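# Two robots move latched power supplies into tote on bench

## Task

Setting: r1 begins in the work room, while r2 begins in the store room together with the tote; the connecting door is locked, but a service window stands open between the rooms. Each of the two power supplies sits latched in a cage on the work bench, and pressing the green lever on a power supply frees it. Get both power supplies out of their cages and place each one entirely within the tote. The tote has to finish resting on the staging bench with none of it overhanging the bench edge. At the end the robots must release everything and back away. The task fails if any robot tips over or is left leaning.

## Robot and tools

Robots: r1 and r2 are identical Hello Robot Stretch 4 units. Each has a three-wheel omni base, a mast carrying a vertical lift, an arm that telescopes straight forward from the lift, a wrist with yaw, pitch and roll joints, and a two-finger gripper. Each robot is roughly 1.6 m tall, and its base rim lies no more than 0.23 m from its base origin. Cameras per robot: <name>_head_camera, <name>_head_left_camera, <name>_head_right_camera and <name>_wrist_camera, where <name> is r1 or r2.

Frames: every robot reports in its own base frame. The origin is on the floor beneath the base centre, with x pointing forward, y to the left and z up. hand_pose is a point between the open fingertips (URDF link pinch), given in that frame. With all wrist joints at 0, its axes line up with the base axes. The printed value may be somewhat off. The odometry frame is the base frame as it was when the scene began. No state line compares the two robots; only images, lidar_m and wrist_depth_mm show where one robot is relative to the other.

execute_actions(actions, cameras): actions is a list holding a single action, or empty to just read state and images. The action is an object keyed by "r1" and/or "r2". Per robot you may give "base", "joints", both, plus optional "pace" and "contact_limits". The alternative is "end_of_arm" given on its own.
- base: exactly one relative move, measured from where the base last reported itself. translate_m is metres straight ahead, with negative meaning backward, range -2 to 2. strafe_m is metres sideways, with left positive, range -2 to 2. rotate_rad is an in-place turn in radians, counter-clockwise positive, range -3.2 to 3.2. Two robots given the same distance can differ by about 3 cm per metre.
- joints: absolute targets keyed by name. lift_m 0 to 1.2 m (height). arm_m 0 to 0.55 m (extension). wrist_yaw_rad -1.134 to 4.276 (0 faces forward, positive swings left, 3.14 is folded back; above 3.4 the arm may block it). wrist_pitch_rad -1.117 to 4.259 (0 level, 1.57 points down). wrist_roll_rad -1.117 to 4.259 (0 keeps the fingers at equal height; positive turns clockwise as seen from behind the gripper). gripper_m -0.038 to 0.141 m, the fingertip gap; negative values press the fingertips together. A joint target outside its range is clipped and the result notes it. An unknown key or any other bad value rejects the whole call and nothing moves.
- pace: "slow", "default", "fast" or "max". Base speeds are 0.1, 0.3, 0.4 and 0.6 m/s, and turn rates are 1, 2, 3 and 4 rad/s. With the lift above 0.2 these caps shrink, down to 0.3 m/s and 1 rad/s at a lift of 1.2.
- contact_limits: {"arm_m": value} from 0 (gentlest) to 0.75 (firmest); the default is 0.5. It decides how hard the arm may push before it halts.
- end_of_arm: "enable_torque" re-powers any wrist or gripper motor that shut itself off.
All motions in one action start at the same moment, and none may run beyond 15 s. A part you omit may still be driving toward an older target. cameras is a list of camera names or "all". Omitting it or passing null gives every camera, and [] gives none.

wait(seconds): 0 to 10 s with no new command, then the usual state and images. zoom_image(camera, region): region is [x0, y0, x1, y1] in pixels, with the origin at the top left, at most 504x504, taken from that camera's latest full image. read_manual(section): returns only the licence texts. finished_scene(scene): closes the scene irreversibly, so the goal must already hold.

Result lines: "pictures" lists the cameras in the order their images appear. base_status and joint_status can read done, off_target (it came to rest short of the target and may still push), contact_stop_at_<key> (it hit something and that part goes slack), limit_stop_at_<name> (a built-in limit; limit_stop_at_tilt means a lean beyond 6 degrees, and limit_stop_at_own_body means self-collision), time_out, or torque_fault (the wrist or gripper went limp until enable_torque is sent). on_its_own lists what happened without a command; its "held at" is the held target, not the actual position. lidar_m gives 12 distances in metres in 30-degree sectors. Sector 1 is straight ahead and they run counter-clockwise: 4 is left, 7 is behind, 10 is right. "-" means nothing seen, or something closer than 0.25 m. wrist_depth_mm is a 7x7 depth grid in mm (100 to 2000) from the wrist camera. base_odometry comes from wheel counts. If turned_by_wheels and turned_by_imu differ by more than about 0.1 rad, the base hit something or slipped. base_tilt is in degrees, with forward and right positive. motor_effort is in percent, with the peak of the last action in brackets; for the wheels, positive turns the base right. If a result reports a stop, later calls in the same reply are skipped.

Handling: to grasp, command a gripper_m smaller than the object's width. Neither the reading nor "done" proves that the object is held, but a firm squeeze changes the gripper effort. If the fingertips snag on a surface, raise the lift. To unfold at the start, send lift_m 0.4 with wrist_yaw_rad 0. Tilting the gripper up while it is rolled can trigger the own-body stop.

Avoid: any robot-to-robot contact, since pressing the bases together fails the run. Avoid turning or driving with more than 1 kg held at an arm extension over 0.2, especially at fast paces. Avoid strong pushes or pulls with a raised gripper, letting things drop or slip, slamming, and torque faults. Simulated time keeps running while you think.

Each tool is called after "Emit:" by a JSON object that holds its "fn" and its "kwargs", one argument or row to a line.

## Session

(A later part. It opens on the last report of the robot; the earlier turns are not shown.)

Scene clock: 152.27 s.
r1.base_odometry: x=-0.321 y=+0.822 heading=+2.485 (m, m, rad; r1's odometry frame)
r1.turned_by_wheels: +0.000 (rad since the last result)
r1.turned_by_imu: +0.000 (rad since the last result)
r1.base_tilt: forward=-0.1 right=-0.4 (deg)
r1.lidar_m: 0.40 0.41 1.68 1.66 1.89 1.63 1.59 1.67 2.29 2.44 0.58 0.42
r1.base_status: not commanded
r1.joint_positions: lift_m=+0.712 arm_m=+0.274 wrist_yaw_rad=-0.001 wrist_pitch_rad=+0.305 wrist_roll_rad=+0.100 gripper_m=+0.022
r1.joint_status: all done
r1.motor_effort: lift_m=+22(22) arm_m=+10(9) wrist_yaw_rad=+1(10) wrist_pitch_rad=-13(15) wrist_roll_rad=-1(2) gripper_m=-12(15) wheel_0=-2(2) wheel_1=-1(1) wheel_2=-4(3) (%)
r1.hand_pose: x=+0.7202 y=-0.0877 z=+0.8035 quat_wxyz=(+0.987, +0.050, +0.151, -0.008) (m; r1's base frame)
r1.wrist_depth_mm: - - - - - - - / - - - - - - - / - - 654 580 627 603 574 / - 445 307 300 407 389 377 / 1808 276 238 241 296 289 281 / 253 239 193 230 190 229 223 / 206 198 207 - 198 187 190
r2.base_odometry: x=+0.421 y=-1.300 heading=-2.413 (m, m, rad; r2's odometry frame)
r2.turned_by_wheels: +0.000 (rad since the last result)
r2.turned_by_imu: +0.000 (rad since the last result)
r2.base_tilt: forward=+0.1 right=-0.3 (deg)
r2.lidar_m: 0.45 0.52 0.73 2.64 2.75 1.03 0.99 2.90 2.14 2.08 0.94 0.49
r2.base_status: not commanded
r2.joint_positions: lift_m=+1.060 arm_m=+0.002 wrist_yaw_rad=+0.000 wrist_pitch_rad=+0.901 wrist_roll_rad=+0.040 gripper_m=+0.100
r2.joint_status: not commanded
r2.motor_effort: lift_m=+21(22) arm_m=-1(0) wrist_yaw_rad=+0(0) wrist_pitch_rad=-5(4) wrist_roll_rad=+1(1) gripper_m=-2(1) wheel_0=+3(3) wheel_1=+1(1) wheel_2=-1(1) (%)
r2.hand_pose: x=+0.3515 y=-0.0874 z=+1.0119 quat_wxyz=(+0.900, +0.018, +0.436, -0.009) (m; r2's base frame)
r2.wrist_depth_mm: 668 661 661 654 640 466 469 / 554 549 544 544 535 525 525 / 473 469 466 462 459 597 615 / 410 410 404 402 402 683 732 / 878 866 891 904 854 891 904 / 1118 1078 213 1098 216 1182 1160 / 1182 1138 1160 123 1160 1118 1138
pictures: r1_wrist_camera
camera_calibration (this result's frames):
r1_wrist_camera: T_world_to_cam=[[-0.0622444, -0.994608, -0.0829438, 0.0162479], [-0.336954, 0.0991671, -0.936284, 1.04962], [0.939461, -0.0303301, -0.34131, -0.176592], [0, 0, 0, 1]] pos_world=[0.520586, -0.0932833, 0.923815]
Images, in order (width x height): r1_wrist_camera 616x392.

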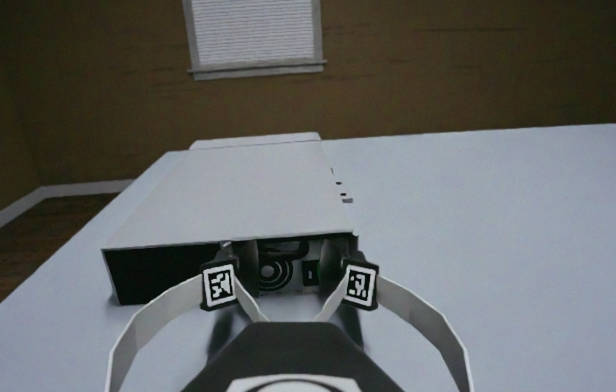

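Emit:
{"fn": "execute_actions", "kwargs": {
  "actions": [
    {"r1":{"joints":{"arm_m":0.283,"lift_m":0.710}}}
  ],
  "cameras": ["r1_wrist_camera"]
}}

Emit:
{"fn": "zoom_image", "kwargs": {
  "camera": "r1_wrist_camera",
  "region": [170, 180, 430, 340]
}}

Scene clock: 152.93 s.
r1.base_odometry: x=-0.321 y=+0.822 heading=+2.486 (m, m, rad; r1's odometry frame)
r1.turned_by_wheels: +0.000 (rad since the last result)
r1.turned_by_imu: +0.000 (rad since the last result)
r1.base_tilt: forward=+0.0 right=-0.4 (deg)
r1.lidar_m: 0.39 0.44 1.70 1.66 1.87 1.66 1.57 1.66 2.33 2.44 0.59 0.42
r1.base_status: not commanded
r1.joint_positions: lift_m=+0.710 arm_m=+0.280 wrist_yaw_rad=-0.007 wrist_pitch_rad=+0.306 wrist_roll_rad=+0.100 gripper_m=+0.022
r1.joint_status: all done
r1.on_its_own: wrist_yaw_rad is at rest, and its effort (+19) is outside its rest range (-13 to +13)
r1.motor_effort: lift_m=+16(21) arm_m=+17(16) wrist_yaw_rad=+19(19) wrist_pitch_rad=-20(20) wrist_roll_rad=-2(2) gripper_m=-9(14) wheel_0=+2(2) wheel_1=+2(2) wheel_2=-8(8) (%)
r1.hand_pose: x=+0.7253 y=-0.0894 z=+0.8015 quat_wxyz=(+0.987, +0.050, +0.152, -0.011) (m; r1's base frame)
r1.wrist_depth_mm: - - - - - - - / - - - - - - - / - - 492 580 615 585 569 / - 418 303 294 397 387 373 / 1042 258 234 237 293 285 277 / 249 234 208 229 190 226 221 / 206 199 206 - 198 186 188
r2.base_odometry: x=+0.421 y=-1.300 heading=-2.413 (m, m, rad; r2's odometry frame)
r2.turned_by_wheels: +0.000 (rad since the last result)
r2.turned_by_imu: +0.000 (rad since the last result)
r2.base_tilt: forward=+0.1 right=-0.2 (deg)
r2.lidar_m: 0.46 0.50 0.68 2.64 2.79 1.03 1.00 2.90 2.15 2.09 0.97 0.48
r2.base_status: not commanded
r2.joint_positions: lift_m=+1.060 arm_m=+0.002 wrist_yaw_rad=+0.000 wrist_pitch_rad=+0.901 wrist_roll_rad=+0.040 gripper_m=+0.100
r2.joint_status: not commanded
r2.motor_effort: lift_m=+21(21) arm_m=-1(0) wrist_yaw_rad=+0(0) wrist_pitch_rad=-5(5) wrist_roll_rad=-3(2) gripper_m=-2(1) wheel_0=+3(3) wheel_1=+1(1) wheel_2=-1(2) (%)
r2.hand_pose: x=+0.3515 y=-0.0874 z=+1.0119 quat_wxyz=(+0.900, +0.018, +0.436, -0.009) (m; r2's base frame)
r2.wrist_depth_mm: 676 661 654 647 640 466 466 / 554 549 549 539 535 530 535 / 473 466 466 462 455 597 615 / 410 410 407 404 402 676 732 / 878 878 891 891 854 904 904 / 1118 1078 213 1098 216 1182 1160 / 1182 1160 1160 123 1160 1138 1138
pictures: r1_wrist_camera
camera_calibration (this result's frames):
r1_wrist_camera: T_world_to_cam=[[-0.068415, -0.994225, -0.0826833, 0.0190365], [-0.338125, 0.10108, -0.935657, 1.05014], [0.938611, -0.0360557, -0.343088, -0.180614], [0, 0, 0, 1]] pos_world=[0.525909, -0.093734, 0.922182]
Images, in order (width x height): r1_wrist_camera 616x392.

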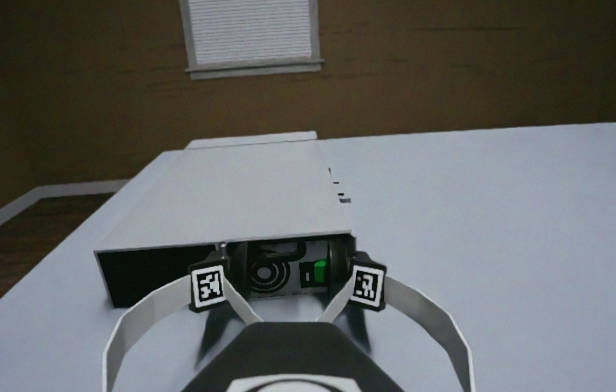

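Region (170, 180, 430, 340) of r1_wrist_camera's 616x392 image, scaled by 1.938; it fills the top 310 rows of this view, and the rest is white.

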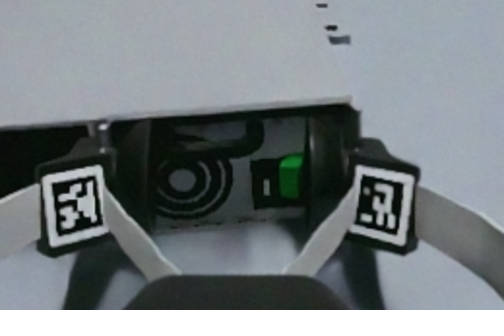

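Emit:
{"fn": "execute_actions", "kwargs": {
  "actions": [
    {"r1":{"joints":{"arm_m":0.286,"gripper_m":-0.005,"lift_m":0.708},"pace":"slow"}}
  ],
  "cameras": []
}}

Emit:
{"fn": "execute_actions", "kwargs": {
  "actions": [
    {"r1":{"joints":{"arm_m":0.293,"gripper_m":-0.038,"lift_m":0.706}}}
  ],
  "cameras": ["r1_wrist_camera"]
}}

Emit:
{"fn": "zoom_image", "kwargs": {
  "camera": "r1_wrist_camera",
  "region": [170, 180, 430, 340]
}}

Scene clock: 154.40 s.
r1.base_odometry: x=-0.321 y=+0.822 heading=+2.486 (m, m, rad; r1's odometry frame)
r1.turned_by_wheels: +0.000 (rad since the last result)
r1.turned_by_imu: +0.000 (rad since the last result)
r1.base_tilt: forward=-0.1 right=-0.3 (deg)
r1.lidar_m: 0.40 0.41 1.69 1.64 1.89 1.65 1.58 1.67 2.29 2.43 0.54 0.43
r1.base_status: not commanded
r1.joint_positions: lift_m=+0.708 arm_m=+0.283 wrist_yaw_rad=-0.005 wrist_pitch_rad=+0.306 wrist_roll_rad=+0.100 gripper_m=-0.004
r1.joint_status: all done
r1.on_its_own: wrist_yaw_rad is at rest, and its effort (+14) is outside its rest range (-13 to +13)
r1.motor_effort: lift_m=+15(15) arm_m=+14(20) wrist_yaw_rad=+14(25) wrist_pitch_rad=-19(18) wrist_roll_rad=+2(2) gripper_m=-21(20) wheel_0=+3(3) wheel_1=+2(3) wheel_2=-9(10) (%)
r1.hand_pose: x=+0.7290 y=-0.0888 z=+0.7997 quat_wxyz=(+0.987, +0.050, +0.152, -0.010) (m; r1's base frame)
r1.wrist_depth_mm: - - - - - - - / - - - - - - - / - - 480 564 609 597 569 / - 413 297 290 392 384 370 / 1008 256 227 232 287 283 276 / 247 221 200 236 189 221 219 / 203 197 204 - 195 185 186
r2.base_odometry: x=+0.421 y=-1.300 heading=-2.413 (m, m, rad; r2's odometry frame)
r2.turned_by_wheels: +0.000 (rad since the last result)
r2.turned_by_imu: +0.000 (rad since the last result)
r2.base_tilt: forward=+0.1 right=-0.2 (deg)
r2.lidar_m: 0.45 0.51 0.69 2.62 2.78 1.02 0.99 2.89 2.16 2.09 0.96 0.47
r2.base_status: not commanded
r2.joint_positions: lift_m=+1.060 arm_m=+0.002 wrist_yaw_rad=+0.000 wrist_pitch_rad=+0.901 wrist_roll_rad=+0.040 gripper_m=+0.100
r2.joint_status: not commanded
r2.motor_effort: lift_m=+21(22) arm_m=+0(0) wrist_yaw_rad=+0(0) wrist_pitch_rad=-5(5) wrist_roll_rad=-1(1) gripper_m=+0(1) wheel_0=+3(3) wheel_1=+1(1) wheel_2=-2(1) (%)
r2.hand_pose: x=+0.3515 y=-0.0874 z=+1.0119 quat_wxyz=(+0.900, +0.018, +0.436, -0.009) (m; r2's base frame)
r2.wrist_depth_mm: 668 661 654 647 647 469 466 / 549 544 549 544 535 530 535 / 469 466 466 462 459 597 615 / 413 410 407 402 402 683 732 / 878 891 878 891 866 904 904 / 1118 1078 213 1098 216 1182 1182 / 1182 1160 1182 123 1138 1138 1160
pictures: none
No camera images: the call's "cameras" was empty. Leave "cameras" out to get every camera's image.

Scene clock: 155.40 s.
r1.base_odometry: x=-0.321 y=+0.822 heading=+2.486 (m, m, rad; r1's odometry frame)
r1.turned_by_wheels: +0.000 (rad since the last result)
r1.turned_by_imu: +0.001 (rad since the last result)
r1.base_tilt: forward=+0.0 right=-0.3 (deg)
r1.lidar_m: 0.38 0.42 1.68 1.67 1.87 1.65 1.58 1.66 2.36 2.42 0.57 0.42
r1.base_status: not commanded
r1.joint_positions: lift_m=+0.706 arm_m=+0.291 wrist_yaw_rad=-0.005 wrist_pitch_rad=+0.306 wrist_roll_rad=+0.099 gripper_m=-0.037
r1.joint_status: all done
r1.motor_effort: lift_m=+16(16) arm_m=+12(18) wrist_yaw_rad=+13(28) wrist_pitch_rad=-18(21) wrist_roll_rad=+3(2) gripper_m=-29(28) wheel_0=+1(4) wheel_1=+1(3) wheel_2=-8(12) (%)
r1.hand_pose: x=+0.7363 y=-0.0888 z=+0.7975 quat_wxyz=(+0.987, +0.049, +0.152, -0.010) (m; r1's base frame)
r1.wrist_depth_mm: - - - - - - - / - - - - - - - / - - 469 559 597 580 559 / - 402 290 282 392 375 366 / 1008 241 221 224 283 277 271 / 242 170 194 223 182 208 215 / 194 194 200 - 192 182 183
r2.base_odometry: x=+0.421 y=-1.300 heading=-2.413 (m, m, rad; r2's odometry frame)
r2.turned_by_wheels: +0.000 (rad since the last result)
r2.turned_by_imu: +0.000 (rad since the last result)
r2.base_tilt: forward=+0.1 right=-0.2 (deg)
r2.lidar_m: 0.46 0.50 0.70 2.62 2.81 1.01 0.98 2.89 2.15 2.10 0.94 0.45
r2.base_status: not commanded
r2.joint_positions: lift_m=+1.060 arm_m=+0.002 wrist_yaw_rad=+0.000 wrist_pitch_rad=+0.901 wrist_roll_rad=+0.040 gripper_m=+0.100
r2.joint_status: not commanded
r2.motor_effort: lift_m=+22(21) arm_m=-1(0) wrist_yaw_rad=+0(0) wrist_pitch_rad=-4(5) wrist_roll_rad=-1(0) gripper_m=-1(2) wheel_0=+3(3) wheel_1=+1(1) wheel_2=-2(2) (%)
r2.hand_pose: x=+0.3515 y=-0.0874 z=+1.0119 quat_wxyz=(+0.900, +0.018, +0.436, -0.009) (m; r2's base frame)
r2.wrist_depth_mm: 661 661 654 647 640 469 466 / 554 549 544 539 535 525 530 / 473 469 466 462 459 591 615 / 413 410 407 404 402 676 732 / 866 878 878 904 866 904 917 / 1118 1078 213 1098 216 1160 1160 / 1182 1138 1160 123 1160 1138 1160
pictures: r1_wrist_camera
camera_calibration (this result's frames):
r1_wrist_camera: T_world_to_cam=[[-0.065932, -0.994466, -0.0817999, 0.0175065], [-0.338164, 0.0993962, -0.935823, 1.0501], [0.938775, -0.0340389, -0.342846, -0.192466], [0, 0, 0, 1]] pos_world=[0.53694, -0.0935172, 0.91815]
Images, in order (width x height): r1_wrist_camera 616x392.

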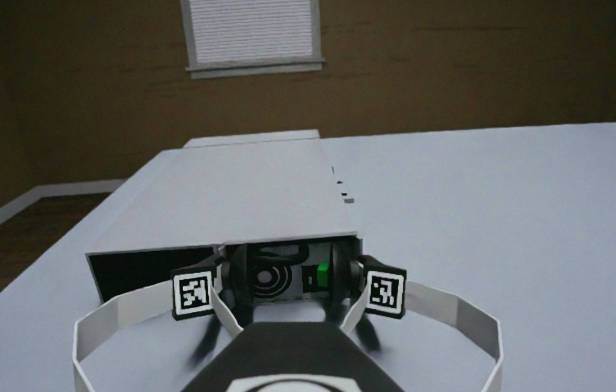

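Region (170, 180, 430, 340) of r1_wrist_camera's 616x392 image, scaled by 1.938; it fills the top 310 rows of this view, and the rest is white.

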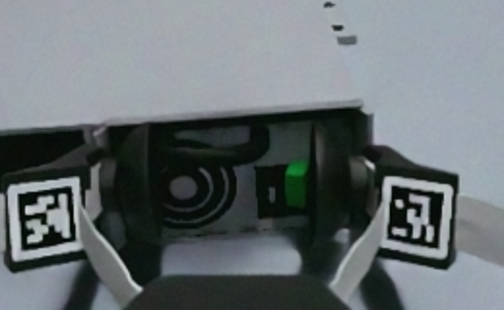

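Emit:
{"fn": "execute_actions", "kwargs": {
  "actions": [
    {"r1":{"base":{"strafe_m":-0.008},"joints":{"arm_m":0.285,"wrist_yaw_rad":0.03}}}
  ],
  "cameras": ["r1_wrist_camera"]
}}

Emit:
{"fn": "zoom_image", "kwargs": {
  "camera": "r1_wrist_camera",
  "region": [170, 180, 430, 340]
}}

Scene clock: 156.13 s.
r1.base_odometry: x=-0.316 y=+0.828 heading=+2.486 (m, m, rad; r1's odometry frame)
r1.turned_by_wheels: +0.000 (rad since the last result)
r1.turned_by_imu: +0.000 (rad since the last result)
r1.base_tilt: forward=+0.0 right=-0.3 (deg)
r1.lidar_m: 0.39 0.41 1.69 1.67 1.93 1.64 1.56 1.67 2.28 2.42 0.58 0.40
r1.base_status: done
r1.joint_positions: lift_m=+0.706 arm_m=+0.287 wrist_yaw_rad=+0.029 wrist_pitch_rad=+0.305 wrist_roll_rad=+0.099 gripper_m=-0.037
r1.joint_status: all done
r1.motor_effort: lift_m=+17(17) arm_m=-9(8) wrist_yaw_rad=+2(29) wrist_pitch_rad=-14(19) wrist_roll_rad=+3(3) gripper_m=-31(32) wheel_0=+0(8) wheel_1=+2(10) wheel_2=-1(9) (%)
r1.hand_pose: x=+0.7350 y=-0.0795 z=+0.7979 quat_wxyz=(+0.987, +0.047, +0.152, +0.007) (m; r1's base frame)
r1.wrist_depth_mm: - - - - - - - / - - - - - - - / - - 473 508 615 580 559 / - 399 291 282 387 377 366 / 1025 251 223 227 285 277 272 / 243 167 198 224 181 209 216 / 196 195 200 - 193 182 184
r2.base_odometry: x=+0.421 y=-1.300 heading=-2.413 (m, m, rad; r2's odometry frame)
r2.turned_by_wheels: +0.000 (rad since the last result)
r2.turned_by_imu: +0.000 (rad since the last result)
r2.base_tilt: forward=+0.1 right=-0.3 (deg)
r2.lidar_m: 0.45 0.50 0.72 2.62 2.80 1.02 0.98 2.87 2.14 2.09 0.96 0.48
r2.base_status: not commanded
r2.joint_positions: lift_m=+1.060 arm_m=+0.002 wrist_yaw_rad=+0.000 wrist_pitch_rad=+0.901 wrist_roll_rad=+0.040 gripper_m=+0.100
r2.joint_status: not commanded
r2.motor_effort: lift_m=+21(21) arm_m=-1(0) wrist_yaw_rad=+1(0) wrist_pitch_rad=-5(4) wrist_roll_rad=-1(0) gripper_m=-1(2) wheel_0=+3(3) wheel_1=+1(1) wheel_2=-2(1) (%)
r2.hand_pose: x=+0.3515 y=-0.0874 z=+1.0119 quat_wxyz=(+0.900, +0.018, +0.436, -0.009) (m; r2's base frame)
r2.wrist_depth_mm: 668 661 661 647 640 469 466 / 549 549 544 539 535 530 535 / 469 466 466 462 462 603 615 / 410 407 404 402 402 676 741 / 878 878 878 904 854 904 904 / 1138 1078 213 1098 216 1160 1160 / 1182 1138 1160 123 1138 1138 1138
pictures: r1_wrist_camera
camera_calibration (this result's frames):
r1_wrist_camera: T_world_to_cam=[[-0.0323308, -0.996117, -0.0818905, 0.00192872], [-0.339923, 0.0880079, -0.936326, 1.04983], [0.939897, -0.00243571, -0.341448, -0.190199], [0, 0, 0, 1]] pos_world=[0.535692, -0.0909357, 0.918202]
Images, in order (width x height): r1_wrist_camera 616x392.

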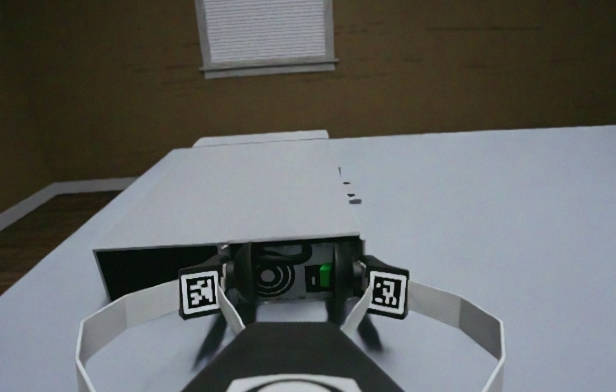

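Region (170, 180, 430, 340) of r1_wrist_camera's 616x392 image, scaled by 1.938; it fills the top 310 rows of this view, and the rest is white.

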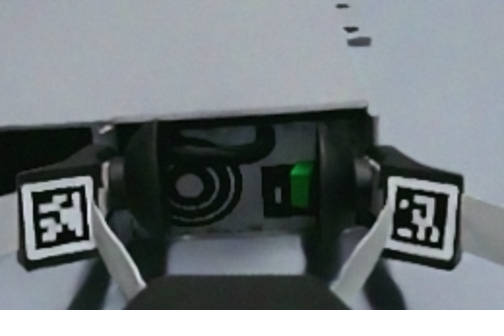

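Emit:
{"fn": "execute_actions", "kwargs": {
  "actions": [
    {"r1":{"base":{"strafe_m":-0.009},"joints":{"arm_m":0.280,"wrist_yaw_rad":0.06}}}
  ],
  "cameras": ["r1_wrist_camera"]
}}

Emit:
{"fn": "zoom_image", "kwargs": {
  "camera": "r1_wrist_camera",
  "region": [170, 180, 430, 340]
}}

Scene clock: 156.87 s.
r1.base_odometry: x=-0.310 y=+0.835 heading=+2.486 (m, m, rad; r1's odometry frame)
r1.turned_by_wheels: +0.000 (rad since the last result)
r1.turned_by_imu: +0.000 (rad since the last result)
r1.base_tilt: forward=-0.1 right=-0.4 (deg)
r1.lidar_m: 0.40 0.43 1.72 1.67 1.95 1.66 1.57 1.65 2.35 2.43 0.57 0.43
r1.base_status: done
r1.joint_positions: lift_m=+0.706 arm_m=+0.282 wrist_yaw_rad=+0.061 wrist_pitch_rad=+0.303 wrist_roll_rad=+0.099 gripper_m=-0.037
r1.joint_status: all done
r1.motor_effort: lift_m=+17(17) arm_m=-11(14) wrist_yaw_rad=-5(13) wrist_pitch_rad=-10(15) wrist_roll_rad=+2(2) gripper_m=-32(32) wheel_0=+0(3) wheel_1=-1(2) wheel_2=+1(2) (%)
r1.hand_pose: x=+0.7330 y=-0.0704 z=+0.7983 quat_wxyz=(+0.987, +0.044, +0.152, +0.023) (m; r1's base frame)
r1.wrist_depth_mm: - - - - - - - / - - - - - - - / - - 627 455 615 585 569 / - 473 293 285 387 377 368 / 1756 263 226 228 285 281 273 / 245 164 195 230 182 206 216 / 204 196 202 - 193 183 184
r2.base_odometry: x=+0.421 y=-1.300 heading=-2.413 (m, m, rad; r2's odometry frame)
r2.turned_by_wheels: +0.000 (rad since the last result)
r2.turned_by_imu: +0.000 (rad since the last result)
r2.base_tilt: forward=+0.2 right=-0.2 (deg)
r2.lidar_m: 0.42 0.49 0.72 2.64 2.75 1.04 1.00 2.88 2.15 2.07 0.95 0.46
r2.base_status: not commanded
r2.joint_positions: lift_m=+1.060 arm_m=+0.002 wrist_yaw_rad=+0.000 wrist_pitch_rad=+0.901 wrist_roll_rad=+0.040 gripper_m=+0.100
r2.joint_status: not commanded
r2.motor_effort: lift_m=+22(22) arm_m=-1(0) wrist_yaw_rad=+0(0) wrist_pitch_rad=-5(4) wrist_roll_rad=+1(1) gripper_m=-1(1) wheel_0=+3(3) wheel_1=+1(1) wheel_2=-1(1) (%)
r2.hand_pose: x=+0.3515 y=-0.0874 z=+1.0119 quat_wxyz=(+0.900, +0.018, +0.436, -0.009) (m; r2's base frame)
r2.wrist_depth_mm: 661 661 654 647 640 466 469 / 554 549 544 539 535 530 535 / 473 469 466 462 459 597 615 / 410 410 410 402 399 676 741 / 866 878 878 891 842 904 904 / 1118 1078 213 1098 216 1160 1160 / 1182 1160 1160 123 1138 1118 1138
pictures: r1_wrist_camera
camera_calibration (this result's frames):
r1_wrist_camera: T_world_to_cam=[[0.000477775, -0.996633, -0.0819847, -0.0129943], [-0.341187, 0.0769027, -0.936844, 1.04927], [0.939995, 0.0284197, -0.340002, -0.187177], [0, 0, 0, 1]] pos_world=[0.533949, -0.0883228, 0.918296]
Images, in order (width x height): r1_wrist_camera 616x392.

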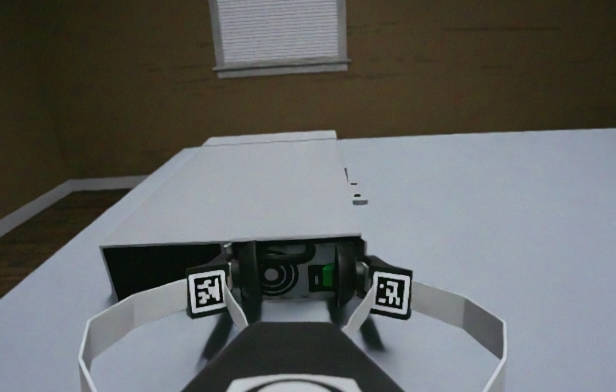

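Region (170, 180, 430, 340) of r1_wrist_camera's 616x392 image, scaled by 1.938; it fills the top 310 rows of this view, and the rest is white.

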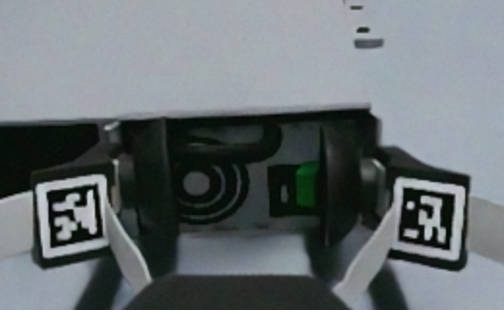

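Emit:
{"fn": "execute_actions", "kwargs": {
  "actions": [
    {"r1":{"joints":{"arm_m":0.276},"pace":"slow"}}
  ],
  "cameras": ["r1_wrist_camera"]
}}

Emit:
{"fn": "zoom_image", "kwargs": {
  "camera": "r1_wrist_camera",
  "region": [170, 180, 430, 340]
}}

Scene clock: 158.00 s.
r1.base_odometry: x=-0.310 y=+0.835 heading=+2.486 (m, m, rad; r1's odometry frame)
r1.turned_by_wheels: +0.000 (rad since the last result)
r1.turned_by_imu: +0.000 (rad since the last result)
r1.base_tilt: forward=-0.1 right=-0.4 (deg)
r1.lidar_m: 0.39 0.43 1.66 1.66 1.95 1.65 1.57 1.64 2.32 2.44 0.58 0.39
r1.base_status: not commanded
r1.joint_positions: lift_m=+0.706 arm_m=+0.278 wrist_yaw_rad=+0.062 wrist_pitch_rad=+0.303 wrist_roll_rad=+0.099 gripper_m=-0.037
r1.joint_status: all done
r1.motor_effort: lift_m=+18(18) arm_m=-11(12) wrist_yaw_rad=-7(8) wrist_pitch_rad=-8(9) wrist_roll_rad=+2(1) gripper_m=-33(32) wheel_0=+0(0) wheel_1=-1(0) wheel_2=+1(1) (%)
r1.hand_pose: x=+0.7291 y=-0.0702 z=+0.7984 quat_wxyz=(+0.987, +0.044, +0.152, +0.023) (m; r1's base frame)
r1.wrist_depth_mm: - - - - - - - / - - - - - - - / - - 634 459 615 585 559 / - 477 294 287 392 379 368 / 1808 265 229 231 285 282 273 / 244 163 182 224 181 209 216 / 205 196 202 - 193 183 185
r2.base_odometry: x=+0.421 y=-1.300 heading=-2.413 (m, m, rad; r2's odometry frame)
r2.turned_by_wheels: +0.000 (rad since the last result)
r2.turned_by_imu: +0.000 (rad since the last result)
r2.base_tilt: forward=+0.2 right=-0.2 (deg)
r2.lidar_m: 0.45 0.51 0.70 2.65 2.78 1.03 0.99 2.90 2.15 2.11 0.97 0.49
r2.base_status: not commanded
r2.joint_positions: lift_m=+1.060 arm_m=+0.002 wrist_yaw_rad=+0.000 wrist_pitch_rad=+0.901 wrist_roll_rad=+0.040 gripper_m=+0.100
r2.joint_status: not commanded
r2.motor_effort: lift_m=+21(22) arm_m=+0(1) wrist_yaw_rad=+0(0) wrist_pitch_rad=-5(5) wrist_roll_rad=+1(0) gripper_m=-1(2) wheel_0=+3(3) wheel_1=+1(1) wheel_2=-2(1) (%)
r2.hand_pose: x=+0.3515 y=-0.0874 z=+1.0119 quat_wxyz=(+0.900, +0.018, +0.436, -0.009) (m; r2's base frame)
r2.wrist_depth_mm: 661 661 654 654 647 466 466 / 554 549 544 544 535 525 535 / 469 469 466 462 455 597 621 / 413 407 407 404 399 676 732 / 878 878 891 878 866 904 904 / 1118 1078 213 1098 216 1160 1160 / 1182 1160 1182 123 1160 1118 1138
pictures: r1_wrist_camera
camera_calibration (this result's frames):
r1_wrist_camera: T_world_to_cam=[[0.00122957, -0.99663, -0.0820193, -0.0133006], [-0.340703, 0.0766947, -0.937038, 1.04786], [0.94017, 0.0290964, -0.33946, -0.184037], [0, 0, 0, 1]] pos_world=[0.530053, -0.0882666, 0.918324]
Images, in order (width x height): r1_wrist_camera 616x392.

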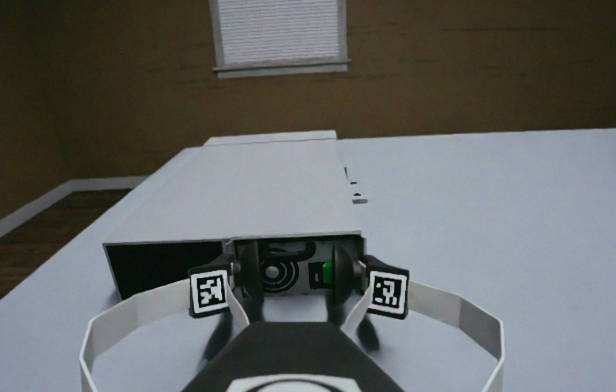

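Region (170, 180, 430, 340) of r1_wrist_camera's 616x392 image, scaled by 1.938; it fills the top 310 rows of this view, and the rest is white.

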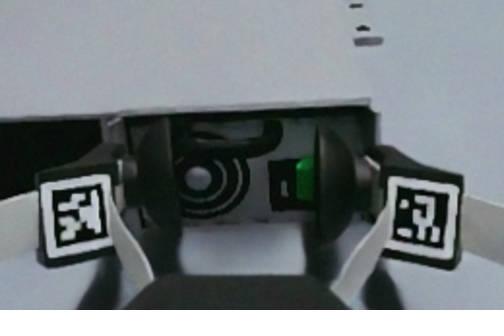

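Emit:
{"fn": "execute_actions", "kwargs": {
  "actions": [
    {"r1":{"joints":{"arm_m":0.273},"pace":"slow"}}
  ],
  "cameras": ["r1_wrist_camera"]
}}

Emit:
{"fn": "zoom_image", "kwargs": {
  "camera": "r1_wrist_camera",
  "region": [170, 180, 430, 340]
}}

Scene clock: 158.87 s.
r1.base_odometry: x=-0.310 y=+0.835 heading=+2.486 (m, m, rad; r1's odometry frame)
r1.turned_by_wheels: +0.000 (rad since the last result)
r1.turned_by_imu: +0.000 (rad since the last result)
r1.base_tilt: forward=+0.0 right=-0.3 (deg)
r1.lidar_m: 0.38 0.43 1.75 1.68 1.94 1.65 1.57 1.65 2.30 2.43 0.60 0.40
r1.base_status: not commanded
r1.joint_positions: lift_m=+0.706 arm_m=+0.275 wrist_yaw_rad=+0.064 wrist_pitch_rad=+0.303 wrist_roll_rad=+0.100 gripper_m=-0.037
r1.joint_status: all done
r1.motor_effort: lift_m=+18(18) arm_m=-10(13) wrist_yaw_rad=-13(13) wrist_pitch_rad=-10(10) wrist_roll_rad=-3(3) gripper_m=-29(35) wheel_0=+3(2) wheel_1=+0(0) wheel_2=+1(2) (%)
r1.hand_pose: x=+0.7259 y=-0.0697 z=+0.7983 quat_wxyz=(+0.987, +0.045, +0.152, +0.024) (m; r1's base frame)
r1.wrist_depth_mm: - - - - - - - / - - - - - - - / - - - 455 615 574 564 / - 477 293 282 392 375 366 / 1863 278 236 231 285 279 272 / 243 162 181 224 182 218 216 / 200 195 201 - 192 180 183
r2.base_odometry: x=+0.421 y=-1.300 heading=-2.413 (m, m, rad; r2's odometry frame)
r2.turned_by_wheels: +0.000 (rad since the last result)
r2.turned_by_imu: +0.000 (rad since the last result)
r2.base_tilt: forward=+0.1 right=-0.3 (deg)
r2.lidar_m: 0.46 0.49 0.70 2.63 2.78 1.03 1.00 2.86 2.16 2.10 0.95 0.48
r2.base_status: not commanded
r2.joint_positions: lift_m=+1.060 arm_m=+0.002 wrist_yaw_rad=+0.000 wrist_pitch_rad=+0.901 wrist_roll_rad=+0.040 gripper_m=+0.100
r2.joint_status: not commanded
r2.motor_effort: lift_m=+21(21) arm_m=-1(0) wrist_yaw_rad=+0(0) wrist_pitch_rad=-4(5) wrist_roll_rad=-3(1) gripper_m=-2(2) wheel_0=+3(3) wheel_1=+1(1) wheel_2=-2(2) (%)
r2.hand_pose: x=+0.3515 y=-0.0874 z=+1.0119 quat_wxyz=(+0.900, +0.018, +0.436, -0.009) (m; r2's base frame)
r2.wrist_depth_mm: 661 661 661 647 647 466 469 / 554 549 544 539 535 530 530 / 469 469 462 462 459 597 615 / 413 407 404 404 402 676 741 / 878 891 878 891 842 904 917 / 1118 1098 213 1098 216 1160 1160 / 1182 1138 1182 123 1138 1138 1138
pictures: r1_wrist_camera
camera_calibration (this result's frames):
r1_wrist_camera: T_world_to_cam=[[0.00243999, -0.996556, -0.0828889, -0.0130599], [-0.341427, 0.077078, -0.936742, 1.04689], [0.939905, 0.0305862, -0.340063, -0.180341], [0, 0, 0, 1]] pos_world=[0.526973, -0.0881913, 0.918258]
Images, in order (width x height): r1_wrist_camera 616x392.

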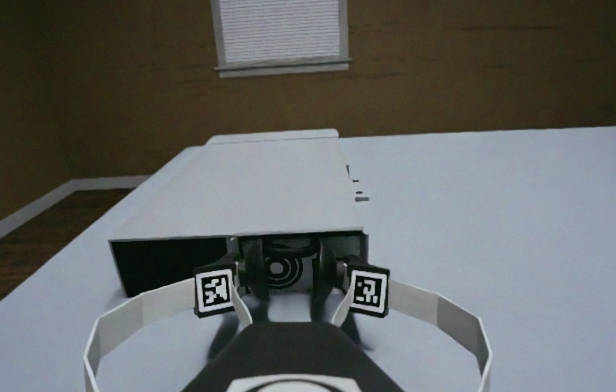

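Region (170, 180, 430, 340) of r1_wrist_camera's 616x392 image, scaled by 1.938; it fills the top 310 rows of this view, and the rest is white.

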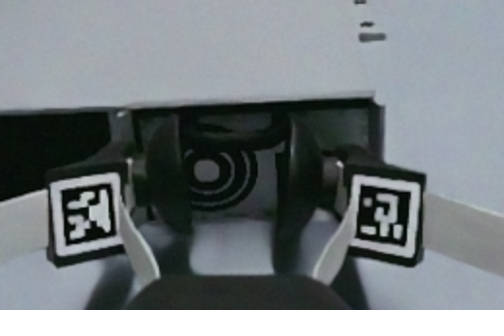

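Emit:
{"fn": "execute_actions", "kwargs": {
  "actions": [
    {"r1":{"joints":{"arm_m":0.245,"gripper_m":0.03}}}
  ],
  "cameras": []
}}

Emit:
{"fn": "execute_actions", "kwargs": {
  "actions": [
    {"r1":{"base":{"strafe_m":0.025},"joints":{"wrist_yaw_rad":-0.03,"gripper_m":0.068,"lift_m":0.712,"wrist_roll_rad":0.15}}}
  ],
  "cameras": []
}}

Emit:
{"fn": "execute_actions", "kwargs": {
  "actions": [
    {"r1":{"joints":{"arm_m":0.268},"contact_limits":{"arm_m":0.2}}}
  ],
  "cameras": ["r1_wrist_camera"]
}}

Emit:
{"fn": "zoom_image", "kwargs": {
  "camera": "r1_wrist_camera",
  "region": [170, 180, 430, 340]
}}

Scene clock: 161.03 s.
r1.base_odometry: x=-0.310 y=+0.835 heading=+2.485 (m, m, rad; r1's odometry frame)
r1.turned_by_wheels: +0.000 (rad since the last result)
r1.turned_by_imu: +0.000 (rad since the last result)
r1.base_tilt: forward=+0.0 right=-0.4 (deg)
r1.lidar_m: 0.39 0.40 1.71 1.68 1.96 1.64 1.57 1.64 2.33 2.42 0.57 0.42
r1.base_status: not commanded
r1.joint_positions: lift_m=+0.706 arm_m=+0.247 wrist_yaw_rad=+0.060 wrist_pitch_rad=+0.302 wrist_roll_rad=+0.100 gripper_m=+0.030
r1.joint_status: all done
r1.motor_effort: lift_m=+20(20) arm_m=-9(10) wrist_yaw_rad=-1(18) wrist_pitch_rad=-7(26) wrist_roll_rad=-1(0) gripper_m=-3(29) wheel_0=+1(2) wheel_1=-1(1) wheel_2=-1(2) (%)
r1.hand_pose: x=+0.6976 y=-0.0708 z=+0.7983 quat_wxyz=(+0.987, +0.045, +0.152, +0.022) (m; r1's base frame)
r1.wrist_depth_mm: - - - - - - - / - - - - - - - / - - 627 469 621 580 569 / - 484 296 286 394 382 370 / 1808 298 274 264 289 279 271 / 246 241 193 213 189 221 217 / 201 193 203 - 187 182 185
r2.base_odometry: x=+0.421 y=-1.300 heading=-2.413 (m, m, rad; r2's odometry frame)
r2.turned_by_wheels: +0.000 (rad since the last result)
r2.turned_by_imu: +0.001 (rad since the last result)
r2.base_tilt: forward=+0.1 right=-0.2 (deg)
r2.lidar_m: 0.45 0.51 0.74 2.62 2.77 1.03 1.00 2.88 2.14 2.11 0.99 0.50
r2.base_status: not commanded
r2.joint_positions: lift_m=+1.060 arm_m=+0.002 wrist_yaw_rad=+0.000 wrist_pitch_rad=+0.901 wrist_roll_rad=+0.040 gripper_m=+0.100
r2.joint_status: not commanded
r2.motor_effort: lift_m=+22(22) arm_m=+0(0) wrist_yaw_rad=+0(0) wrist_pitch_rad=-4(5) wrist_roll_rad=+1(3) gripper_m=-1(1) wheel_0=+3(3) wheel_1=+1(1) wheel_2=-2(1) (%)
r2.hand_pose: x=+0.3515 y=-0.0874 z=+1.0119 quat_wxyz=(+0.900, +0.018, +0.436, -0.009) (m; r2's base frame)
r2.wrist_depth_mm: 668 661 654 647 640 466 469 / 554 554 549 539 535 525 530 / 473 469 466 462 459 597 615 / 410 407 407 402 402 676 732 / 866 866 891 891 854 904 891 / 1098 1060 213 1118 216 1182 1160 / 1160 1160 1160 123 1182 1118 1160
pictures: none
No camera images: the call's "cameras" was empty. Leave "cameras" out to get every camera's image.

Scene clock: 162.20 s.
r1.base_odometry: x=-0.325 y=+0.815 heading=+2.486 (m, m, rad; r1's odometry frame)
r1.turned_by_wheels: +0.000 (rad since the last result)
r1.turned_by_imu: +0.000 (rad since the last result)
r1.base_tilt: forward=+0.0 right=-0.3 (deg)
r1.lidar_m: 0.36 0.44 1.70 1.65 1.87 1.64 1.59 1.66 2.32 2.44 0.57 0.43
r1.base_status: done
r1.joint_positions: lift_m=+0.712 arm_m=+0.247 wrist_yaw_rad=-0.030 wrist_pitch_rad=+0.302 wrist_roll_rad=+0.150 gripper_m=+0.068
r1.joint_status: all done
r1.motor_effort: lift_m=+23(21) arm_m=-9(9) wrist_yaw_rad=-2(4) wrist_pitch_rad=-8(7) wrist_roll_rad=+0(0) gripper_m=-3(3) wheel_0=+1(7) wheel_1=+1(7) wheel_2=-1(2) (%)
r1.hand_pose: x=+0.6901 y=-0.0956 z=+0.8041 quat_wxyz=(+0.986, +0.076, +0.149, -0.026) (m; r1's base frame)
r1.wrist_depth_mm: - - - - - - - / - - - - - - - / - - - 591 609 549 521 / - 525 324 306 397 373 355 / - 310 267 274 278 278 271 / 268 249 230 234 213 223 215 / 220 209 213 - 196 182 185
r2.base_odometry: x=+0.421 y=-1.300 heading=-2.413 (m, m, rad; r2's odometry frame)
r2.turned_by_wheels: +0.000 (rad since the last result)
r2.turned_by_imu: +0.000 (rad since the last result)
r2.base_tilt: forward=+0.2 right=-0.2 (deg)
r2.lidar_m: 0.45 0.48 0.72 2.63 2.79 1.04 1.00 2.89 2.15 2.09 0.94 0.46
r2.base_status: not commanded
r2.joint_positions: lift_m=+1.060 arm_m=+0.002 wrist_yaw_rad=+0.000 wrist_pitch_rad=+0.901 wrist_roll_rad=+0.040 gripper_m=+0.100
r2.joint_status: not commanded
r2.motor_effort: lift_m=+22(21) arm_m=-1(0) wrist_yaw_rad=+1(0) wrist_pitch_rad=-4(4) wrist_roll_rad=-2(3) gripper_m=-1(3) wheel_0=+3(3) wheel_1=+1(1) wheel_2=-1(1) (%)
r2.hand_pose: x=+0.3515 y=-0.0874 z=+1.0119 quat_wxyz=(+0.900, +0.018, +0.436, -0.009) (m; r2's base frame)
r2.wrist_depth_mm: 661 668 661 647 647 469 469 / 554 549 549 539 535 525 535 / 473 466 462 462 459 597 615 / 413 407 404 402 402 683 732 / 866 878 891 878 854 904 904 / 1138 1078 213 1078 216 1182 1160 / 1160 1160 1160 122 1138 1138 1138
pictures: none
No camera images: the call's "cameras" was empty. Leave "cameras" out to get every camera's image.

Scene clock: 162.97 s.
r1.base_odometry: x=-0.325 y=+0.815 heading=+2.486 (m, m, rad; r1's odometry frame)
r1.turned_by_wheels: +0.000 (rad since the last result)
r1.turned_by_imu: +0.000 (rad since the last result)
r1.base_tilt: forward=+0.0 right=-0.4 (deg)
r1.lidar_m: 0.38 0.45 1.69 1.63 1.88 1.66 1.55 1.64 2.33 2.44 0.58 0.42
r1.base_status: not commanded
r1.joint_positions: lift_m=+0.712 arm_m=+0.266 wrist_yaw_rad=-0.030 wrist_pitch_rad=+0.302 wrist_roll_rad=+0.150 gripper_m=+0.068
r1.joint_status: all done
r1.motor_effort: lift_m=+23(23) arm_m=+9(8) wrist_yaw_rad=-2(1) wrist_pitch_rad=-7(8) wrist_roll_rad=+0(1) gripper_m=-2(2) wheel_0=+1(1) wheel_1=+0(1) wheel_2=-1(1) (%)
r1.contact_limits: arm_m 0.2
r1.hand_pose: x=+0.7100 y=-0.0956 z=+0.8041 quat_wxyz=(+0.986, +0.076, +0.149, -0.026) (m; r1's base frame)
r1.wrist_depth_mm: - - - - - - - / - - - - - - - / - - - 591 609 554 521 / - 521 320 304 394 370 355 / - 296 248 254 278 277 270 / 270 249 230 235 213 223 216 / 218 209 213 - 196 182 184
r2.base_odometry: x=+0.421 y=-1.300 heading=-2.413 (m, m, rad; r2's odometry frame)
r2.turned_by_wheels: +0.000 (rad since the last result)
r2.turned_by_imu: +0.000 (rad since the last result)
r2.base_tilt: forward=+0.1 right=-0.2 (deg)
r2.lidar_m: 0.46 0.50 0.72 2.62 2.75 1.03 1.00 2.89 2.15 2.08 0.94 0.46
r2.base_status: not commanded
r2.joint_positions: lift_m=+1.060 arm_m=+0.002 wrist_yaw_rad=+0.000 wrist_pitch_rad=+0.901 wrist_roll_rad=+0.040 gripper_m=+0.100
r2.joint_status: not commanded
r2.motor_effort: lift_m=+21(21) arm_m=-1(0) wrist_yaw_rad=+0(0) wrist_pitch_rad=-4(5) wrist_roll_rad=+0(1) gripper_m=-2(1) wheel_0=+3(3) wheel_1=+1(1) wheel_2=-1(1) (%)
r2.hand_pose: x=+0.3515 y=-0.0874 z=+1.0119 quat_wxyz=(+0.900, +0.018, +0.436, -0.009) (m; r2's base frame)
r2.wrist_depth_mm: 668 661 654 654 647 466 469 / 554 549 544 539 530 525 530 / 469 469 462 459 459 597 615 / 413 410 407 404 402 676 732 / 891 866 878 891 866 917 904 / 1138 1078 214 1078 216 1182 1160 / 1182 1160 1182 123 1160 1138 1138
pictures: r1_wrist_camera
camera_calibration (this result's frames):
r1_wrist_camera: T_world_to_cam=[[-0.105103, -0.985934, -0.129955, 0.076872], [-0.328665, 0.157774, -0.931175, 1.04307], [0.93858, -0.0551577, -0.340624, -0.169406], [0, 0, 0, 1]] pos_world=[0.509899, -0.0981215, 0.923562]
Images, in order (width x height): r1_wrist_camera 616x392.

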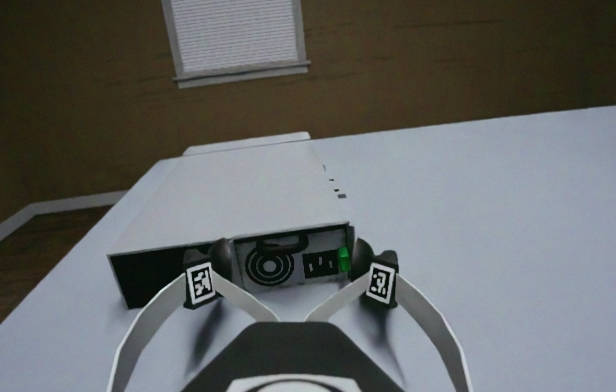

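Region (170, 180, 430, 340) of r1_wrist_camera's 616x392 image, scaled by 1.938; it fills the top 310 rows of this view, and the rest is white.

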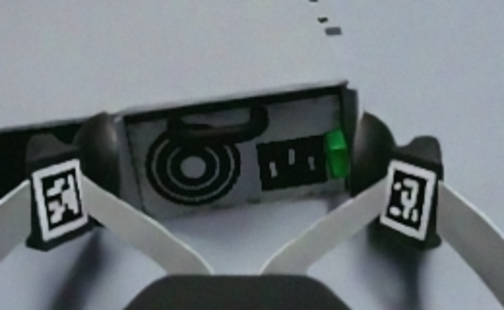

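Emit:
{"fn": "execute_actions", "kwargs": {
  "actions": [
    {"r1":{"joints":{"gripper_m":0.048}}}
  ],
  "cameras": []
}}

Emit:
{"fn": "execute_actions", "kwargs": {
  "actions": [
    {"r1":{"joints":{"gripper_m":0.036,"arm_m":0.273}}}
  ],
  "cameras": []
}}

Emit:
{"fn": "execute_actions", "kwargs": {
  "actions": [
    {"r1":{"joints":{"gripper_m":0.022,"arm_m":0.280}}}
  ],
  "cameras": []
}}

Emit:
{"fn": "execute_actions", "kwargs": {
  "actions": [
    {"r1":{"joints":{"lift_m":0.710,"arm_m":0.286}}}
  ],
  "cameras": ["r1_wrist_camera"]
}}

Emit:
{"fn": "zoom_image", "kwargs": {
  "camera": "r1_wrist_camera",
  "region": [170, 180, 430, 340]
}}

Scene clock: 164.13 s.
r1.base_odometry: x=-0.325 y=+0.815 heading=+2.485 (m, m, rad; r1's odometry frame)
r1.turned_by_wheels: +0.000 (rad since the last result)
r1.turned_by_imu: +0.000 (rad since the last result)
r1.base_tilt: forward=+0.0 right=-0.4 (deg)
r1.lidar_m: 0.37 0.44 1.66 1.67 1.87 1.65 1.57 1.65 2.30 2.46 0.58 0.41
r1.base_status: not commanded
r1.joint_positions: lift_m=+0.712 arm_m=+0.266 wrist_yaw_rad=-0.032 wrist_pitch_rad=+0.302 wrist_roll_rad=+0.150 gripper_m=+0.048
r1.joint_status: all done
r1.motor_effort: lift_m=+23(23) arm_m=+9(9) wrist_yaw_rad=+4(5) wrist_pitch_rad=-9(8) wrist_roll_rad=+0(0) gripper_m=-4(6) wheel_0=+0(2) wheel_1=+0(1) wheel_2=-2(2) (%)
r1.hand_pose: x=+0.7098 y=-0.0962 z=+0.8041 quat_wxyz=(+0.986, +0.076, +0.149, -0.027) (m; r1's base frame)
r1.wrist_depth_mm: - - - - - - - / - - - - - - - / - - - 597 603 554 521 / - 517 319 307 394 373 353 / - 278 249 253 287 279 268 / 270 251 213 233 201 222 215 / 219 208 213 - 196 183 185
r2.base_odometry: x=+0.421 y=-1.300 heading=-2.413 (m, m, rad; r2's odometry frame)
r2.turned_by_wheels: +0.000 (rad since the last result)
r2.turned_by_imu: +0.000 (rad since the last result)
r2.base_tilt: forward=+0.1 right=-0.2 (deg)
r2.lidar_m: 0.45 0.50 0.70 2.63 2.78 1.01 1.00 2.89 2.17 2.09 0.95 0.47
r2.base_status: not commanded
r2.joint_positions: lift_m=+1.060 arm_m=+0.002 wrist_yaw_rad=+0.000 wrist_pitch_rad=+0.901 wrist_roll_rad=+0.040 gripper_m=+0.100
r2.joint_status: not commanded
r2.motor_effort: lift_m=+22(21) arm_m=+0(0) wrist_yaw_rad=+0(0) wrist_pitch_rad=-5(5) wrist_roll_rad=+0(1) gripper_m=-1(2) wheel_0=+3(3) wheel_1=+1(1) wheel_2=-2(1) (%)
r2.hand_pose: x=+0.3515 y=-0.0874 z=+1.0119 quat_wxyz=(+0.900, +0.018, +0.436, -0.009) (m; r2's base frame)
r2.wrist_depth_mm: 661 661 654 654 634 466 466 / 549 549 549 544 535 525 530 / 469 469 469 462 455 597 621 / 410 407 407 404 402 683 741 / 878 878 878 891 842 891 904 / 1118 1078 213 1098 216 1160 1160 / 1182 1138 1160 123 1160 1138 1138
pictures: none
No camera images: the call's "cameras" was empty. Leave "cameras" out to get every camera's image.

Scene clock: 164.90 s.
r1.base_odometry: x=-0.325 y=+0.815 heading=+2.485 (m, m, rad; r1's odometry frame)
r1.turned_by_wheels: +0.000 (rad since the last result)
r1.turned_by_imu: +0.000 (rad since the last result)
r1.base_tilt: forward=+0.0 right=-0.3 (deg)
r1.lidar_m: 0.40 0.44 1.66 1.63 1.89 1.62 1.57 1.65 2.33 2.43 0.58 0.41
r1.base_status: not commanded
r1.joint_positions: lift_m=+0.712 arm_m=+0.271 wrist_yaw_rad=-0.034 wrist_pitch_rad=+0.303 wrist_roll_rad=+0.150 gripper_m=+0.036
r1.joint_status: all done
r1.motor_effort: lift_m=+23(23) arm_m=+9(10) wrist_yaw_rad=+8(13) wrist_pitch_rad=-10(11) wrist_roll_rad=+1(1) gripper_m=-7(5) wheel_0=+0(1) wheel_1=+0(0) wheel_2=-3(3) (%)
r1.hand_pose: x=+0.7145 y=-0.0967 z=+0.8038 quat_wxyz=(+0.985, +0.076, +0.149, -0.028) (m; r1's base frame)
r1.wrist_depth_mm: - - - - - - - / - - - - - - - / - - - 634 603 554 521 / - 480 317 306 392 368 353 / - 271 245 248 291 278 267 / 268 250 195 232 196 223 214 / 217 206 212 - 196 182 184
r2.base_odometry: x=+0.421 y=-1.300 heading=-2.413 (m, m, rad; r2's odometry frame)
r2.turned_by_wheels: +0.000 (rad since the last result)
r2.turned_by_imu: +0.000 (rad since the last result)
r2.base_tilt: forward=+0.1 right=-0.2 (deg)
r2.lidar_m: 0.45 0.51 0.71 2.64 2.80 1.04 0.99 2.90 2.16 2.08 0.95 0.50
r2.base_status: not commanded
r2.joint_positions: lift_m=+1.060 arm_m=+0.002 wrist_yaw_rad=+0.000 wrist_pitch_rad=+0.901 wrist_roll_rad=+0.040 gripper_m=+0.100
r2.joint_status: not commanded
r2.motor_effort: lift_m=+22(21) arm_m=+0(0) wrist_yaw_rad=+0(0) wrist_pitch_rad=-5(5) wrist_roll_rad=-1(0) gripper_m=-1(1) wheel_0=+3(3) wheel_1=+1(1) wheel_2=-2(2) (%)
r2.hand_pose: x=+0.3515 y=-0.0874 z=+1.0119 quat_wxyz=(+0.900, +0.018, +0.436, -0.009) (m; r2's base frame)
r2.wrist_depth_mm: 661 661 661 654 640 469 469 / 549 554 544 544 535 530 530 / 473 469 466 459 459 597 621 / 410 407 407 404 402 683 732 / 866 891 878 891 854 904 904 / 1118 1078 213 1098 216 1160 1160 / 1182 1138 1160 123 1138 1138 1138
pictures: none
No camera images: the call's "cameras" was empty. Leave "cameras" out to get every camera's image.

Scene clock: 165.73 s.
r1.base_odometry: x=-0.325 y=+0.815 heading=+2.485 (m, m, rad; r1's odometry frame)
r1.turned_by_wheels: +0.000 (rad since the last result)
r1.turned_by_imu: +0.000 (rad since the last result)
r1.base_tilt: forward=-0.1 right=-0.4 (deg)
r1.lidar_m: 0.40 0.42 1.66 1.64 1.88 1.64 1.58 1.65 2.32 2.45 0.58 0.43
r1.base_status: not commanded
r1.joint_positions: lift_m=+0.712 arm_m=+0.278 wrist_yaw_rad=-0.032 wrist_pitch_rad=+0.306 wrist_roll_rad=+0.150 gripper_m=+0.022
r1.joint_status: all done
r1.motor_effort: lift_m=+23(23) arm_m=+12(14) wrist_yaw_rad=+4(11) wrist_pitch_rad=-16(17) wrist_roll_rad=-2(2) gripper_m=-12(11) wheel_0=+1(1) wheel_1=+2(1) wheel_2=-5(5) (%)
r1.hand_pose: x=+0.7210 y=-0.0962 z=+0.8032 quat_wxyz=(+0.985, +0.076, +0.151, -0.027) (m; r1's base frame)
r1.wrist_depth_mm: - - - - - - - / - - - - - - - / - - - 574 585 539 512 / - 480 315 298 384 364 347 / - 265 240 241 286 276 265 / 266 247 194 230 190 220 213 / 216 206 211 - 194 180 183
r2.base_odometry: x=+0.421 y=-1.300 heading=-2.413 (m, m, rad; r2's odometry frame)
r2.turned_by_wheels: +0.000 (rad since the last result)
r2.turned_by_imu: +0.000 (rad since the last result)
r2.base_tilt: forward=+0.1 right=-0.2 (deg)
r2.lidar_m: 0.47 0.48 0.72 2.63 2.77 1.02 0.98 2.89 2.15 2.10 0.98 0.48
r2.base_status: not commanded
r2.joint_positions: lift_m=+1.060 arm_m=+0.002 wrist_yaw_rad=+0.000 wrist_pitch_rad=+0.901 wrist_roll_rad=+0.040 gripper_m=+0.100
r2.joint_status: not commanded
r2.motor_effort: lift_m=+21(21) arm_m=-1(0) wrist_yaw_rad=+1(0) wrist_pitch_rad=-5(4) wrist_roll_rad=-1(2) gripper_m=-1(1) wheel_0=+3(3) wheel_1=+1(1) wheel_2=-1(2) (%)
r2.hand_pose: x=+0.3515 y=-0.0874 z=+1.0119 quat_wxyz=(+0.900, +0.018, +0.436, -0.009) (m; r2's base frame)
r2.wrist_depth_mm: 661 661 661 647 640 469 469 / 554 549 549 544 535 535 535 / 469 469 469 462 459 597 615 / 410 410 404 402 399 676 732 / 878 878 891 878 854 904 917 / 1118 1078 214 1098 217 1160 1160 / 1160 1160 1160 123 1160 1118 1138
pictures: none
No camera images: the call's "cameras" was empty. Leave "cameras" out to get every camera's image.

Scene clock: 166.27 s.
r1.base_odometry: x=-0.325 y=+0.815 heading=+2.485 (m, m, rad; r1's odometry frame)
r1.turned_by_wheels: +0.000 (rad since the last result)
r1.turned_by_imu: +0.000 (rad since the last result)
r1.base_tilt: forward=+0.0 right=-0.3 (deg)
r1.lidar_m: 0.38 0.42 1.67 1.69 1.87 1.64 1.58 1.64 2.32 2.44 0.58 0.42
r1.base_status: not commanded
r1.joint_positions: lift_m=+0.710 arm_m=+0.283 wrist_yaw_rad=-0.037 wrist_pitch_rad=+0.307 wrist_roll_rad=+0.150 gripper_m=+0.022
r1.joint_status: all done
r1.on_its_own: wrist_yaw_rad is at rest, and its effort (+20) is outside its rest range (-13 to +13)
r1.motor_effort: lift_m=+16(22) arm_m=+17(17) wrist_yaw_rad=+20(19) wrist_pitch_rad=-22(23) wrist_roll_rad=+1(1) gripper_m=-8(11) wheel_0=+2(3) wheel_1=+3(3) wheel_2=-8(8) (%)
r1.hand_pose: x=+0.7254 y=-0.0976 z=+0.8014 quat_wxyz=(+0.985, +0.077, +0.151, -0.030) (m; r1's base frame)
r1.wrist_depth_mm: - - - - - - - / - - - - - - - / - - - 574 574 544 504 / - 445 309 294 384 362 345 / - 262 234 236 286 273 264 / 265 236 204 229 195 219 211 / 214 205 209 - 194 179 182
r2.base_odometry: x=+0.421 y=-1.300 heading=-2.413 (m, m, rad; r2's odometry frame)
r2.turned_by_wheels: +0.000 (rad since the last result)
r2.turned_by_imu: +0.000 (rad since the last result)
r2.base_tilt: forward=+0.2 right=-0.2 (deg)
r2.lidar_m: 0.46 0.49 0.70 2.64 2.77 1.03 0.99 2.88 2.15 2.09 0.97 0.48
r2.base_status: not commanded
r2.joint_positions: lift_m=+1.060 arm_m=+0.002 wrist_yaw_rad=+0.000 wrist_pitch_rad=+0.901 wrist_roll_rad=+0.040 gripper_m=+0.100
r2.joint_status: not commanded
r2.motor_effort: lift_m=+21(21) arm_m=+0(0) wrist_yaw_rad=+0(1) wrist_pitch_rad=-4(5) wrist_roll_rad=+0(0) gripper_m=-2(1) wheel_0=+3(3) wheel_1=+1(1) wheel_2=-1(1) (%)
r2.hand_pose: x=+0.3515 y=-0.0874 z=+1.0119 quat_wxyz=(+0.900, +0.018, +0.436, -0.009) (m; r2's base frame)
r2.wrist_depth_mm: 668 661 654 647 647 466 466 / 554 549 544 539 535 530 535 / 473 469 462 459 459 597 615 / 410 410 407 404 399 676 732 / 866 878 878 891 866 904 917 / 1138 1078 214 1098 216 1182 1160 / 1182 1160 1160 123 1138 1118 1138
pictures: r1_wrist_camera
camera_calibration (this result's frames):
r1_wrist_camera: T_world_to_cam=[[-0.113037, -0.985097, -0.12964, 0.081745], [-0.331795, 0.160411, -0.929613, 1.04721], [0.936555, -0.0620668, -0.344983, -0.180582], [0, 0, 0, 1]] pos_world=[0.525825, -0.0986658, 0.921801]
Images, in order (width x height): r1_wrist_camera 616x392.

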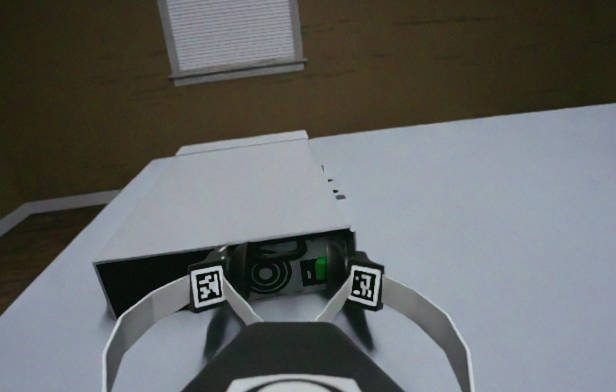

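Region (170, 180, 430, 340) of r1_wrist_camera's 616x392 image, scaled by 1.938; it fills the top 310 rows of this view, and the rest is white.

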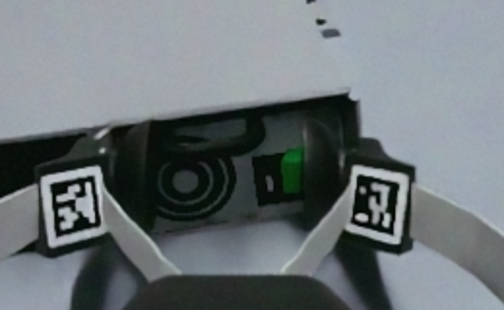

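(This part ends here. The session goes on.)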